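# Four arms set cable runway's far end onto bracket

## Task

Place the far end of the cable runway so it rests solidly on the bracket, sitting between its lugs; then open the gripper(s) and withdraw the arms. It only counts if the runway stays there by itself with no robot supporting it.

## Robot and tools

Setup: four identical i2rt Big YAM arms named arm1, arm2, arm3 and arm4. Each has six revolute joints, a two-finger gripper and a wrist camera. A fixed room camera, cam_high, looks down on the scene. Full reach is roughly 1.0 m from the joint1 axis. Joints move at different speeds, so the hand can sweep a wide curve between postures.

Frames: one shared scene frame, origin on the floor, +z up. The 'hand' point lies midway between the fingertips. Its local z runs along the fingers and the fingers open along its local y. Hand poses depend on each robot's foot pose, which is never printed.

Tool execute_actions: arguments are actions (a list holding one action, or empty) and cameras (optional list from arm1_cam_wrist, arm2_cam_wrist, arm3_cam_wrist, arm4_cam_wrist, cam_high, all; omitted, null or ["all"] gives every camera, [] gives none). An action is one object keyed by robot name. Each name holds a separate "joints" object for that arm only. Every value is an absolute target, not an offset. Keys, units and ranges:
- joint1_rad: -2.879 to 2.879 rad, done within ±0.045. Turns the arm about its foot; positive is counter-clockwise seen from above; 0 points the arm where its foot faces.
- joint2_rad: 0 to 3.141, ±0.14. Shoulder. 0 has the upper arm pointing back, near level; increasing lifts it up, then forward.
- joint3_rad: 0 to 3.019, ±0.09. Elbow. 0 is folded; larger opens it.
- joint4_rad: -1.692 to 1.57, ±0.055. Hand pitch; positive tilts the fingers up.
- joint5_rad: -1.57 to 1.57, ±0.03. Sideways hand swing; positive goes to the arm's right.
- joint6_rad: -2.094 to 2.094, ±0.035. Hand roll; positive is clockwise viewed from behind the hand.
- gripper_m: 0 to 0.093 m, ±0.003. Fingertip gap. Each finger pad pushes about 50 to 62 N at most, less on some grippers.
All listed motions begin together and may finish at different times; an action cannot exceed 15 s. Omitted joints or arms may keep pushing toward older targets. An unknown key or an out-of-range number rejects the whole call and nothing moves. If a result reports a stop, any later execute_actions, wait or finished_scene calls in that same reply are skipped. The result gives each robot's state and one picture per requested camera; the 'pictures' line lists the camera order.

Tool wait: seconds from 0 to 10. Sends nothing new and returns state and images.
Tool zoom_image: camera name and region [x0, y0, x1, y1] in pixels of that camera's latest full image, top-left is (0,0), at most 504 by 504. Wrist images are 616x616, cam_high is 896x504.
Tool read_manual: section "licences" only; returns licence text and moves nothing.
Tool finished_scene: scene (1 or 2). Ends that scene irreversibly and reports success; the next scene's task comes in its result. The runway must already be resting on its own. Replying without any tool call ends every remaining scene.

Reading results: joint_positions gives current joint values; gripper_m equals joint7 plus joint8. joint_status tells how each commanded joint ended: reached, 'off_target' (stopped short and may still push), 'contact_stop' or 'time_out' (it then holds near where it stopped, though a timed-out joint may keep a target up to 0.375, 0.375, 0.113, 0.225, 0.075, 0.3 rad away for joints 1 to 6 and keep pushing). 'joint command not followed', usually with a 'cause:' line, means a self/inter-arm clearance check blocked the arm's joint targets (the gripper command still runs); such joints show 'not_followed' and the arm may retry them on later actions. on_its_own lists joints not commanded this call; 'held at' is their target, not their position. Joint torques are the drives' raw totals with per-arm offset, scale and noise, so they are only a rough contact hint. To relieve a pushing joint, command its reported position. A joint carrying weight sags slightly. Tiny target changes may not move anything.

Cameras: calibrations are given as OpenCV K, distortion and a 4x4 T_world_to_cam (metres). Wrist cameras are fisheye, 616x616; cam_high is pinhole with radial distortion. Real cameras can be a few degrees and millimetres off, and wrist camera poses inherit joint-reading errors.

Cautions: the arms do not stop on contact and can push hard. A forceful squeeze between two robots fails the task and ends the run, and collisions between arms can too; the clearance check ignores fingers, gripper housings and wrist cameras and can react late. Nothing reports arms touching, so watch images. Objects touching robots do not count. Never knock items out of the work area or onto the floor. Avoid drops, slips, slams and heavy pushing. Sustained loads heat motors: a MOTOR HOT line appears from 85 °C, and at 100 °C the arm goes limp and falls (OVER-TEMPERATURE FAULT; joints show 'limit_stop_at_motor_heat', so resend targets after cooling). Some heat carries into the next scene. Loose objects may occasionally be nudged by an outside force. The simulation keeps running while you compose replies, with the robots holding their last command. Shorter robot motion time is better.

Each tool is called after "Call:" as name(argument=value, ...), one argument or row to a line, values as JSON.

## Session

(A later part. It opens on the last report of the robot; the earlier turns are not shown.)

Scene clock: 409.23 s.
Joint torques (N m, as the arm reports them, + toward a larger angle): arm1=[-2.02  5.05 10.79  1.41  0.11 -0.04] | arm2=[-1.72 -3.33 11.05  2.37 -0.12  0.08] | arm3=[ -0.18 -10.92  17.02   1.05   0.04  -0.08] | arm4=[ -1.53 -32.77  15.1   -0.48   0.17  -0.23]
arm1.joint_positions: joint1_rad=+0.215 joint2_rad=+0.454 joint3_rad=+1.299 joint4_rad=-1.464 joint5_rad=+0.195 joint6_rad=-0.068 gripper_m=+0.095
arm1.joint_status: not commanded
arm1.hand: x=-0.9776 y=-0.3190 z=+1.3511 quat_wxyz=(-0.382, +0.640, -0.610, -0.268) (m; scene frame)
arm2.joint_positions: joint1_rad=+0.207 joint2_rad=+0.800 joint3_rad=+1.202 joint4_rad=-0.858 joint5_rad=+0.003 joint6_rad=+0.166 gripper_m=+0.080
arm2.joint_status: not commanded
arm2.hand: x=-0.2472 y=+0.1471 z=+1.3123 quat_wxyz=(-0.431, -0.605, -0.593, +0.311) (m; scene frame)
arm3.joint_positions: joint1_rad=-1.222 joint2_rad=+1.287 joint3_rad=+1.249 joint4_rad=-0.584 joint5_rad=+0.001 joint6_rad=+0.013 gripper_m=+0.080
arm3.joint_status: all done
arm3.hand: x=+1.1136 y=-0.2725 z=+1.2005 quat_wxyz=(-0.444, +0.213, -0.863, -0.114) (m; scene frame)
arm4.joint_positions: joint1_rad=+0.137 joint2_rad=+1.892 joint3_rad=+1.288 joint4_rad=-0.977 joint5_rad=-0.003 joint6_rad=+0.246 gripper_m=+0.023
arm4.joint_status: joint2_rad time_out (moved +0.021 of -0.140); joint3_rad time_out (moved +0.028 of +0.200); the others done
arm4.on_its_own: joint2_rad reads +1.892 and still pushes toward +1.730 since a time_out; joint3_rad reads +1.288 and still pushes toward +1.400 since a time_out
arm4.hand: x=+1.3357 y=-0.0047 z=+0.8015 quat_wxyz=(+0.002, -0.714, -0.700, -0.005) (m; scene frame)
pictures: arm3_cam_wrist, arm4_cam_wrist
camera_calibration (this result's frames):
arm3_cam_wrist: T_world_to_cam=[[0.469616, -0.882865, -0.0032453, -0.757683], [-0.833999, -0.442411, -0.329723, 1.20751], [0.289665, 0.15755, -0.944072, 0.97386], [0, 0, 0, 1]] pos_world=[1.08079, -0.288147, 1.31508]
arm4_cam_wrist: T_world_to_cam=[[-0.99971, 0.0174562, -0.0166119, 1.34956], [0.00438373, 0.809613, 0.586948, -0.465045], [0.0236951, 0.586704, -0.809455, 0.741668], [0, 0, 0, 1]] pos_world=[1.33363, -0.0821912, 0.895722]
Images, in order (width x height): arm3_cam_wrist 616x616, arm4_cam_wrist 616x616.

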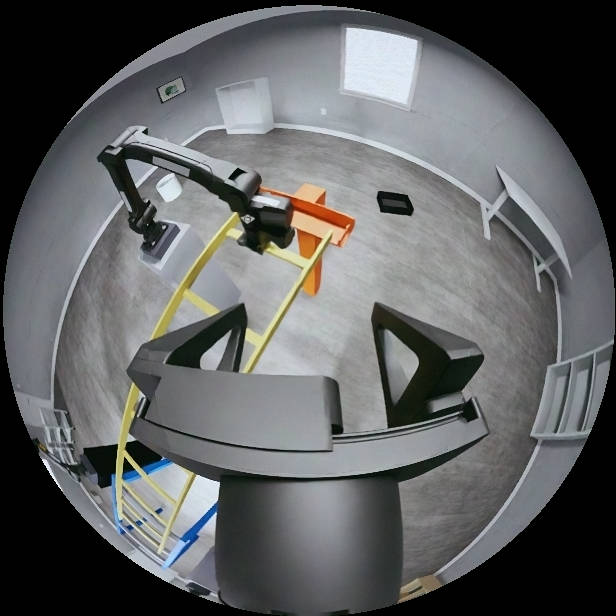

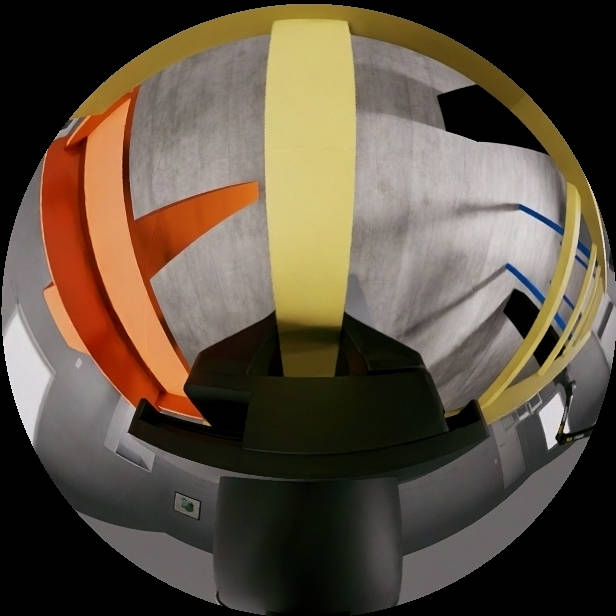

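Call:
execute_actions(
  actions=[
    {"arm4":{"joints":{"joint1_rad":0.236,"joint2_rad":1.775,"joint3_rad":1.54,"joint4_rad":-1.02,"joint6_rad":0.34}}},
  ],
  cameras=["arm3_cam_wrist","arm4_cam_wrist"],
)

Call:
zoom_image(
  camera="arm3_cam_wrist",
  region=[220, 160, 380, 290],
)

Scene clock: 423.93 s.
Joint torques (N m, as the arm reports them, + toward a larger angle): arm1=[-2.19  4.87 10.82  1.41  0.13 -0.05] | arm2=[-1.68 -3.33 11.05  2.36 -0.13  0.08] | arm3=[ -0.15 -10.91  17.01   1.04   0.03  -0.05] | arm4=[ -1.84 -36.01  15.24   0.17   0.2   -0.31]
arm1.joint_positions: joint1_rad=+0.215 joint2_rad=+0.454 joint3_rad=+1.299 joint4_rad=-1.464 joint5_rad=+0.195 joint6_rad=-0.068 gripper_m=+0.095
arm1.joint_status: not commanded
arm1.hand: x=-0.9776 y=-0.3190 z=+1.3511 quat_wxyz=(-0.382, +0.640, -0.610, -0.268) (m; scene frame)
arm2.joint_positions: joint1_rad=+0.207 joint2_rad=+0.800 joint3_rad=+1.202 joint4_rad=-0.858 joint5_rad=+0.003 joint6_rad=+0.166 gripper_m=+0.080
arm2.joint_status: not commanded
arm2.hand: x=-0.2472 y=+0.1471 z=+1.3123 quat_wxyz=(-0.431, -0.605, -0.593, +0.311) (m; scene frame)
arm3.joint_positions: joint1_rad=-1.222 joint2_rad=+1.287 joint3_rad=+1.249 joint4_rad=-0.584 joint5_rad=+0.001 joint6_rad=+0.012 gripper_m=+0.080
arm3.joint_status: not commanded
arm3.hand: x=+1.1136 y=-0.2725 z=+1.2005 quat_wxyz=(-0.444, +0.213, -0.863, -0.113) (m; scene frame)
arm4.joint_positions: joint1_rad=+0.248 joint2_rad=+1.959 joint3_rad=+1.385 joint4_rad=-1.013 joint5_rad=-0.003 joint6_rad=+0.364 gripper_m=+0.023
arm4.joint_status: joint2_rad time_out (moved +0.067 of -0.117); joint3_rad time_out (moved +0.097 of +0.252); the others done
arm4.on_its_own: joint2_rad reads +1.959 and still pushes toward +1.775 since a time_out; joint3_rad reads +1.385 and still pushes toward +1.497 since a time_out
arm4.hand: x=+1.3998 y=-0.0142 z=+0.7981 quat_wxyz=(+0.005, -0.717, -0.697, -0.006) (m; scene frame)
pictures: arm3_cam_wrist, arm4_cam_wrist
camera_calibration (this result's frames):
arm3_cam_wrist: T_world_to_cam=[[0.469812, -0.882762, -0.00293449, -0.758246], [-0.833853, -0.442686, -0.329725, 1.20727], [0.289769, 0.157355, -0.944073, 0.973692], [0, 0, 0, 1]] pos_world=[1.08078, -0.288123, 1.31508]
arm4_cam_wrist: T_world_to_cam=[[-0.999627, 0.0240016, -0.0130492, 1.41087], [0.011616, 0.805733, 0.592164, -0.470037], [0.0247271, 0.591792, -0.805711, 0.738595], [0, 0, 0, 1]] pos_world=[1.39754, -0.0922335, 0.891844]
Images, in order (width x height): arm3_cam_wrist 616x616, arm4_cam_wrist 616x616.

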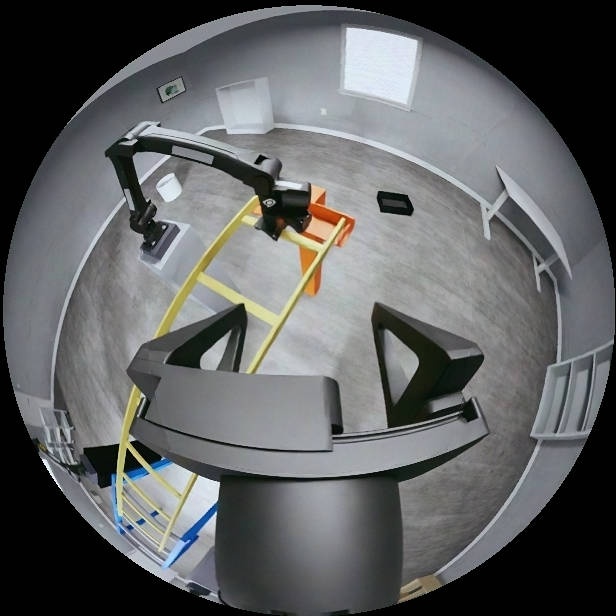

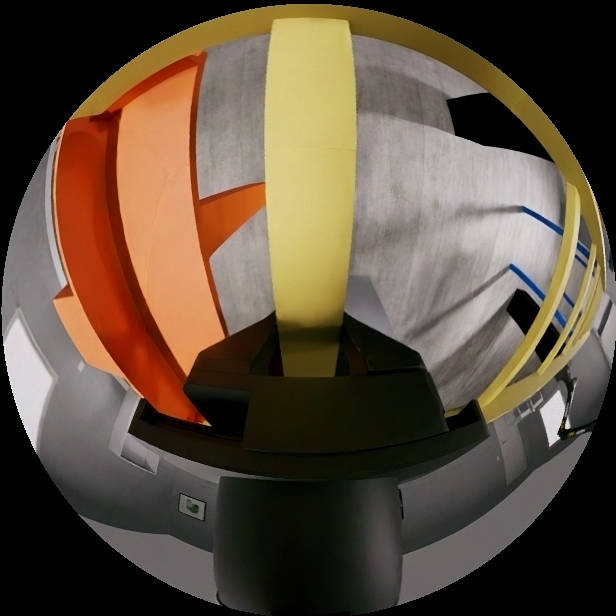

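Region (220, 160, 380, 290) of arm3_cam_wrist's 616x616 image, scaled by 3.150, with more detail than that image has; it fills the top 410 rows of this view, and the rest is white.

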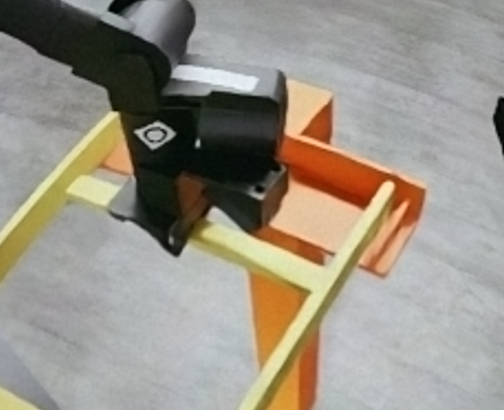

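Call:
execute_actions(
  actions=[
    {"arm4":{"joints":{"joint2_rad":1.86,"joint4_rad":-0.98}}},
  ],
  cameras=["arm3_cam_wrist","arm4_cam_wrist"],
)

Call:
zoom_image(
  camera="arm3_cam_wrist",
  region=[220, 160, 380, 290],
)

Scene clock: 430.83 s.
Joint torques (N m, as the arm reports them, + toward a larger angle): arm1=[-2.22  4.96 10.87  1.44  0.11 -0.03] | arm2=[-1.72 -3.36 11.04  2.36 -0.13  0.08] | arm3=[ -0.12 -10.95  16.99   1.04   0.04  -0.05] | arm4=[ -2.1  -33.66  15.04   0.23  -0.18  -0.32]
arm1.joint_positions: joint1_rad=+0.215 joint2_rad=+0.454 joint3_rad=+1.299 joint4_rad=-1.464 joint5_rad=+0.195 joint6_rad=-0.068 gripper_m=+0.095
arm1.joint_status: not commanded
arm1.hand: x=-0.9776 y=-0.3190 z=+1.3511 quat_wxyz=(-0.382, +0.640, -0.610, -0.268) (m; scene frame)
arm2.joint_positions: joint1_rad=+0.207 joint2_rad=+0.800 joint3_rad=+1.202 joint4_rad=-0.858 joint5_rad=+0.003 joint6_rad=+0.166 gripper_m=+0.080
arm2.joint_status: not commanded
arm2.hand: x=-0.2472 y=+0.1471 z=+1.3123 quat_wxyz=(-0.431, -0.605, -0.593, +0.311) (m; scene frame)
arm3.joint_positions: joint1_rad=-1.222 joint2_rad=+1.287 joint3_rad=+1.249 joint4_rad=-0.584 joint5_rad=+0.001 joint6_rad=+0.012 gripper_m=+0.080
arm3.joint_status: not commanded
arm3.hand: x=+1.1136 y=-0.2725 z=+1.2005 quat_wxyz=(-0.444, +0.213, -0.863, -0.113) (m; scene frame)
arm4.joint_positions: joint1_rad=+0.247 joint2_rad=+2.008 joint3_rad=+1.385 joint4_rad=-0.976 joint5_rad=+0.007 joint6_rad=+0.364 gripper_m=+0.023
arm4.joint_status: joint2_rad off_target (ended at +2.008, target +1.860); the others done
arm4.on_its_own: joint2_rad reads +2.008 and still pushes toward +1.860 since a time_out; joint3_rad reads +1.385 and still pushes toward +1.497 since a time_out
arm4.hand: x=+1.3988 y=-0.0170 z=+0.7721 quat_wxyz=(+0.013, -0.717, -0.697, -0.004) (m; scene frame)
pictures: arm3_cam_wrist, arm4_cam_wrist
camera_calibration (this result's frames):
arm3_cam_wrist: T_world_to_cam=[[0.469812, -0.882762, -0.00293449, -0.758246], [-0.833853, -0.442686, -0.329725, 1.20727], [0.289769, 0.157355, -0.944073, 0.973692], [0, 0, 0, 1]] pos_world=[1.08078, -0.288123, 1.31508]
arm4_cam_wrist: T_world_to_cam=[[-0.999688, 0.0249679, -0.00044, 1.39996], [0.0197443, 0.801085, 0.598225, -0.468454], [0.0152889, 0.59803, -0.801328, 0.729283], [0, 0, 0, 1]] pos_world=[1.39762, -0.0958154, 0.865252]
Images, in order (width x height): arm3_cam_wrist 616x616, arm4_cam_wrist 616x616.

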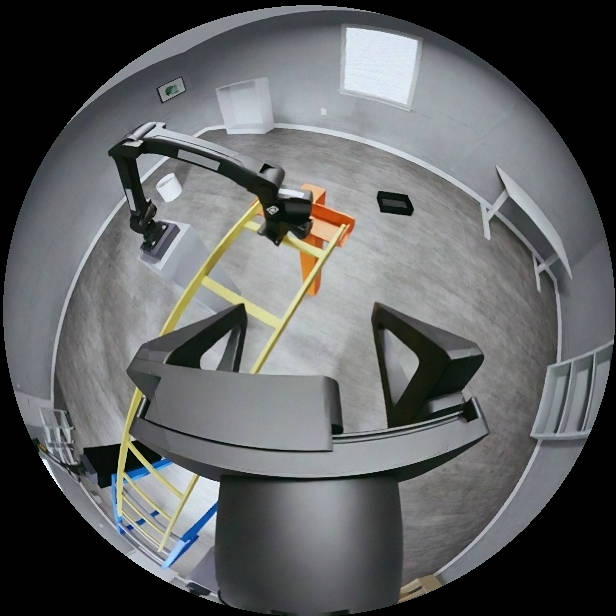

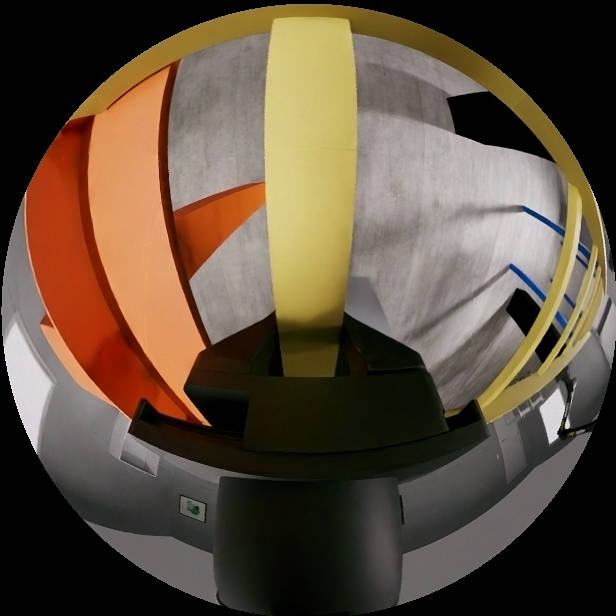

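Region (220, 160, 380, 290) of arm3_cam_wrist's 616x616 image, scaled by 3.150, with more detail than that image has; it fills the top 410 rows of this view, and the rest is white.

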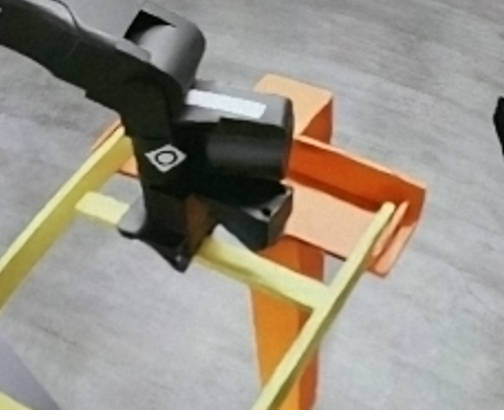

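Call:
execute_actions(
  actions=[
    {"arm4":{"joints":{"joint1_rad":0.285,"joint2_rad":2.0,"joint3_rad":1.39,"joint6_rad":0.385}}},
  ],
  cameras=["arm4_cam_wrist"],
)

Scene clock: 434.77 s.
Joint torques (N m, as the arm reports them, + toward a larger angle): arm1=[-2.12  4.82 10.89  1.45  0.13 -0.05] | arm2=[-1.7  -3.36 11.04  2.37 -0.12  0.08] | arm3=[ -0.15 -10.92  17.02   1.06   0.03  -0.05] | arm4=[  0.99 -22.08   7.73   0.02  -0.36   0.1 ]
arm1.joint_positions: joint1_rad=+0.215 joint2_rad=+0.454 joint3_rad=+1.299 joint4_rad=-1.464 joint5_rad=+0.195 joint6_rad=-0.068 gripper_m=+0.095
arm1.joint_status: not commanded
arm1.hand: x=-0.9776 y=-0.3190 z=+1.3511 quat_wxyz=(-0.382, +0.640, -0.610, -0.268) (m; scene frame)
arm2.joint_positions: joint1_rad=+0.207 joint2_rad=+0.800 joint3_rad=+1.202 joint4_rad=-0.858 joint5_rad=+0.003 joint6_rad=+0.166 gripper_m=+0.080
arm2.joint_status: not commanded
arm2.hand: x=-0.2472 y=+0.1471 z=+1.3123 quat_wxyz=(-0.431, -0.605, -0.593, +0.311) (m; scene frame)
arm3.joint_positions: joint1_rad=-1.222 joint2_rad=+1.287 joint3_rad=+1.249 joint4_rad=-0.584 joint5_rad=+0.001 joint6_rad=+0.012 gripper_m=+0.080
arm3.joint_status: not commanded
arm3.hand: x=+1.1136 y=-0.2725 z=+1.2005 quat_wxyz=(-0.444, +0.213, -0.863, -0.113) (m; scene frame)
arm4.joint_positions: joint1_rad=+0.250 joint2_rad=+2.017 joint3_rad=+1.379 joint4_rad=-0.969 joint5_rad=+0.011 joint6_rad=+0.369 gripper_m=+0.023
arm4.joint_status: all done
arm4.hand: x=+1.3986 y=-0.0141 z=+0.7652 quat_wxyz=(+0.018, -0.718, -0.696, -0.004) (m; scene frame)
pictures: arm4_cam_wrist
camera_calibration (this result's frames):
arm4_cam_wrist: T_world_to_cam=[[-0.999605, 0.0270382, 0.00772614, 1.39339], [0.0262163, 0.79667, 0.603846, -0.480144], [0.0101718, 0.60381, -0.797063, 0.725973], [0, 0, 0, 1]] pos_world=[1.39804, -0.0935082, 0.857814]
Images, in order (width x height): arm4_cam_wrist 616x616.

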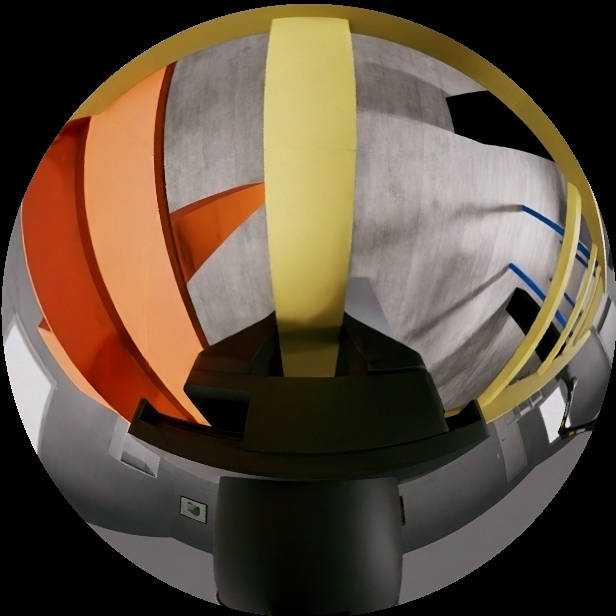

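Call:
execute_actions(
  actions=[
    {"arm4":{"joints":{"joint1_rad":0.315,"joint2_rad":1.885,"joint3_rad":1.465,"joint6_rad":0.39}}},
  ],
  cameras=["arm4_cam_wrist"],
)

Scene clock: 440.63 s.
Joint torques (N m, as the arm reports them, + toward a larger angle): arm1=[-2.08  4.73 10.85  1.33  0.12 -0.04] | arm2=[-1.77 -3.3  11.06  2.36 -0.13  0.08] | arm3=[ -0.14 -10.87  17.03   1.05   0.03  -0.05] | arm4=[  1.37 -31.86  12.97  -0.06  -0.4   -0.07]
arm1.joint_positions: joint1_rad=+0.215 joint2_rad=+0.454 joint3_rad=+1.299 joint4_rad=-1.464 joint5_rad=+0.195 joint6_rad=-0.068 gripper_m=+0.095
arm1.joint_status: not commanded
arm1.hand: x=-0.9776 y=-0.3190 z=+1.3511 quat_wxyz=(-0.382, +0.640, -0.610, -0.268) (m; scene frame)
arm2.joint_positions: joint1_rad=+0.207 joint2_rad=+0.800 joint3_rad=+1.202 joint4_rad=-0.858 joint5_rad=+0.003 joint6_rad=+0.166 gripper_m=+0.080
arm2.joint_status: not commanded
arm2.hand: x=-0.2472 y=+0.1471 z=+1.3123 quat_wxyz=(-0.431, -0.605, -0.593, +0.311) (m; scene frame)
arm3.joint_positions: joint1_rad=-1.222 joint2_rad=+1.287 joint3_rad=+1.249 joint4_rad=-0.584 joint5_rad=+0.001 joint6_rad=+0.012 gripper_m=+0.080
arm3.joint_status: not commanded
arm3.hand: x=+1.1136 y=-0.2725 z=+1.2005 quat_wxyz=(-0.444, +0.213, -0.863, -0.113) (m; scene frame)
arm4.joint_positions: joint1_rad=+0.276 joint2_rad=+2.014 joint3_rad=+1.380 joint4_rad=-0.969 joint5_rad=+0.012 joint6_rad=+0.390 gripper_m=+0.023
arm4.joint_status: all done
arm4.hand: x=+1.4119 y=-0.0103 z=+0.7672 quat_wxyz=(+0.016, -0.716, -0.698, -0.002) (m; scene frame)
pictures: arm4_cam_wrist
camera_calibration (this result's frames):
arm4_cam_wrist: T_world_to_cam=[[-0.999728, 0.0220934, 0.00747678, 1.4069], [0.0221591, 0.799619, 0.600099, -0.476024], [0.00727965, 0.600101, -0.799891, 0.73139], [0, 0, 0, 1]] pos_world=[1.41174, -0.0893534, 0.860175]
Images, in order (width x height): arm4_cam_wrist 616x616.

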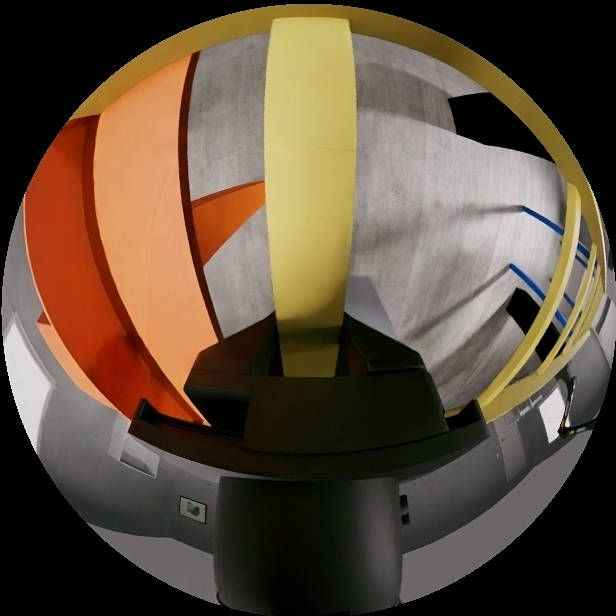

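Unload, release, lift away.

Call:
execute_actions(
  actions=[
    {"arm4":{"joints":{"joint1_rad":0.276,"joint2_rad":2.0,"joint3_rad":1.39}},"arm3":{"joints":{"joint2_rad":0.6,"joint3_rad":1.0}}},
  ],
  cameras=[],
)

Call:
execute_actions(
  actions=[
    {"arm4":{"joints":{"gripper_m":0.05}}},
  ],
  cameras=[],
)

Call:
execute_actions(
  actions=[
    {"arm4":{"joints":{"joint2_rad":1.2,"joint4_rad":-1.3}}},
  ],
  cameras=["arm4_cam_wrist","cam_high"],
)

Scene clock: 451.27 s.
Joint torques (N m, as the arm reports them, + toward a larger angle): arm1=[-2.09  4.79 10.86  1.42  0.11 -0.06] | arm2=[-1.65 -3.3  11.05  2.36 -0.13  0.08] | arm3=[-0.16  1.57 11.64  1.45  0.04 -0.05] | arm4=[ -1.19 -21.85   7.86  -0.11  -0.37  -0.06]
arm1.joint_positions: joint1_rad=+0.215 joint2_rad=+0.454 joint3_rad=+1.299 joint4_rad=-1.464 joint5_rad=+0.195 joint6_rad=-0.068 gripper_m=+0.095
arm1.joint_status: not commanded
arm1.hand: x=-0.9776 y=-0.3190 z=+1.3511 quat_wxyz=(-0.382, +0.640, -0.610, -0.268) (m; scene frame)
arm2.joint_positions: joint1_rad=+0.207 joint2_rad=+0.800 joint3_rad=+1.202 joint4_rad=-0.858 joint5_rad=+0.003 joint6_rad=+0.166 gripper_m=+0.080
arm2.joint_status: not commanded
arm2.hand: x=-0.2472 y=+0.1471 z=+1.3123 quat_wxyz=(-0.431, -0.605, -0.593, +0.311) (m; scene frame)
arm3.joint_positions: joint1_rad=-1.222 joint2_rad=+0.588 joint3_rad=+1.001 joint4_rad=-0.591 joint5_rad=+0.001 joint6_rad=+0.012 gripper_m=+0.080
arm3.joint_status: all done
arm3.hand: x=+0.9138 y=-0.3799 z=+1.3513 quat_wxyz=(-0.623, +0.184, -0.744, -0.160) (m; scene frame)
arm4.joint_positions: joint1_rad=+0.275 joint2_rad=+2.016 joint3_rad=+1.377 joint4_rad=-0.968 joint5_rad=+0.012 joint6_rad=+0.390 gripper_m=+0.023
arm4.joint_status: all done
arm4.hand: x=+1.4113 y=-0.0090 z=+0.7653 quat_wxyz=(+0.018, -0.716, -0.698, -0.003) (m; scene frame)
pictures: none
No camera images: the call's "cameras" was empty. Leave "cameras" out to get every camera's image.

Scene clock: 451.93 s.
Joint torques (N m, as the arm reports them, + toward a larger angle): arm1=[-2.19  4.85 10.82  1.38  0.13 -0.04] | arm2=[-1.72 -3.24 11.06  2.38 -0.13  0.08] | arm3=[-0.14  1.7  11.69  1.46  0.03 -0.05] | arm4=[ -1.41 -20.71   7.98   0.07   0.03  -0.07]
arm1.joint_positions: joint1_rad=+0.215 joint2_rad=+0.454 joint3_rad=+1.299 joint4_rad=-1.464 joint5_rad=+0.195 joint6_rad=-0.068 gripper_m=+0.095
arm1.joint_status: not commanded
arm1.hand: x=-0.9776 y=-0.3190 z=+1.3511 quat_wxyz=(-0.382, +0.640, -0.610, -0.268) (m; scene frame)
arm2.joint_positions: joint1_rad=+0.207 joint2_rad=+0.800 joint3_rad=+1.202 joint4_rad=-0.858 joint5_rad=+0.003 joint6_rad=+0.166 gripper_m=+0.080
arm2.joint_status: not commanded
arm2.hand: x=-0.2472 y=+0.1471 z=+1.3123 quat_wxyz=(-0.431, -0.605, -0.593, +0.311) (m; scene frame)
arm3.joint_positions: joint1_rad=-1.222 joint2_rad=+0.588 joint3_rad=+1.001 joint4_rad=-0.591 joint5_rad=+0.001 joint6_rad=+0.012 gripper_m=+0.080
arm3.joint_status: not commanded
arm3.hand: x=+0.9138 y=-0.3799 z=+1.3513 quat_wxyz=(-0.623, +0.184, -0.744, -0.160) (m; scene frame)
arm4.joint_positions: joint1_rad=+0.275 joint2_rad=+2.004 joint3_rad=+1.377 joint4_rad=-0.971 joint5_rad=+0.002 joint6_rad=+0.390 gripper_m=+0.050
arm4.joint_status: all done
arm4.hand: x=+1.4134 y=-0.0097 z=+0.7717 quat_wxyz=(+0.011, -0.716, -0.698, -0.006) (m; scene frame)
pictures: none
No camera images: the call's "cameras" was empty. Leave "cameras" out to get every camera's image.

Scene clock: 453.53 s.
Joint torques (N m, as the arm reports them, + toward a larger angle): arm1=[-2.23  4.86 10.86  1.38  0.11 -0.06] | arm2=[-1.67 -3.3  11.04  2.36 -0.13  0.08] | arm3=[-0.15  1.72 11.69  1.46  0.04 -0.05] | arm4=[-0.96 -7.3  10.22  0.88  0.01 -0.07]
arm1.joint_positions: joint1_rad=+0.215 joint2_rad=+0.454 joint3_rad=+1.299 joint4_rad=-1.464 joint5_rad=+0.195 joint6_rad=-0.068 gripper_m=+0.095
arm1.joint_status: not commanded
arm1.hand: x=-0.9776 y=-0.3190 z=+1.3511 quat_wxyz=(-0.382, +0.640, -0.610, -0.268) (m; scene frame)
arm2.joint_positions: joint1_rad=+0.207 joint2_rad=+0.800 joint3_rad=+1.202 joint4_rad=-0.858 joint5_rad=+0.003 joint6_rad=+0.166 gripper_m=+0.080
arm2.joint_status: not commanded
arm2.hand: x=-0.2472 y=+0.1471 z=+1.3123 quat_wxyz=(-0.431, -0.605, -0.593, +0.311) (m; scene frame)
arm3.joint_positions: joint1_rad=-1.222 joint2_rad=+0.588 joint3_rad=+1.001 joint4_rad=-0.591 joint5_rad=+0.001 joint6_rad=+0.012 gripper_m=+0.080
arm3.joint_status: not commanded
arm3.hand: x=+0.9138 y=-0.3799 z=+1.3513 quat_wxyz=(-0.623, +0.184, -0.744, -0.160) (m; scene frame)
arm4.joint_positions: joint1_rad=+0.275 joint2_rad=+1.190 joint3_rad=+1.377 joint4_rad=-1.291 joint5_rad=+0.002 joint6_rad=+0.390 gripper_m=+0.050
arm4.joint_status: all done
arm4.hand: x=+1.3711 y=+0.0978 z=+1.1545 quat_wxyz=(-0.213, -0.697, -0.678, +0.091) (m; scene frame)
pictures: arm4_cam_wrist, cam_high
camera_calibration (this result's frames):
arm4_cam_wrist: T_world_to_cam=[[-0.982849, -0.0197385, -0.183352, 1.56199], [-0.0524148, 0.98315, 0.175127, -0.219035], [0.176806, 0.181734, -0.967322, 0.978386], [0, 0, 0, 1]] pos_world=[1.35074, 0.0683699, 1.27117]
Images, in order (width x height): arm4_cam_wrist 616x616, cam_high 896x504.

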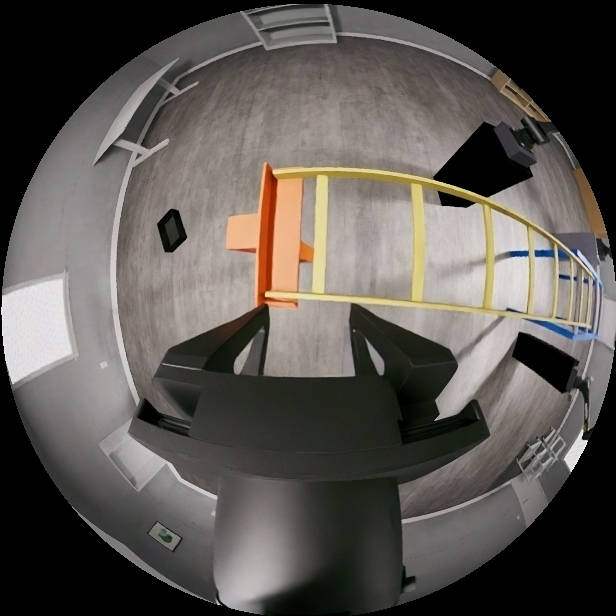

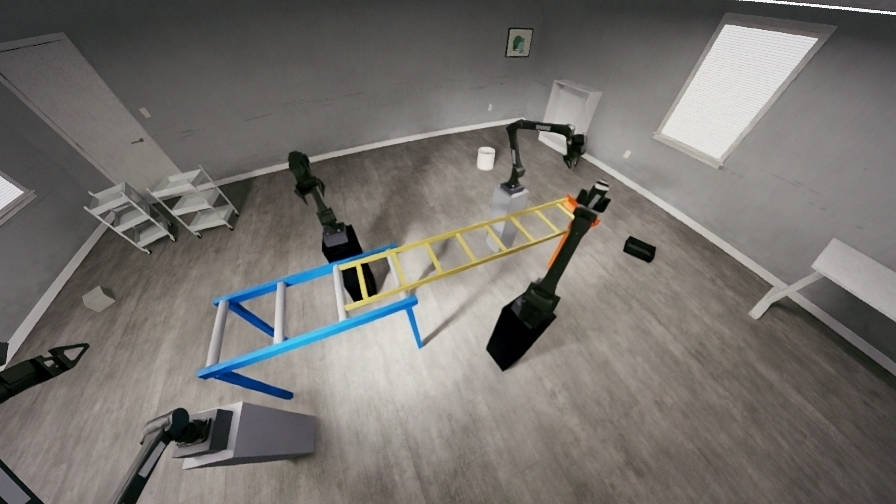

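Call:
finished_scene(
  scene=1,
)

The scene is finished: the task was done.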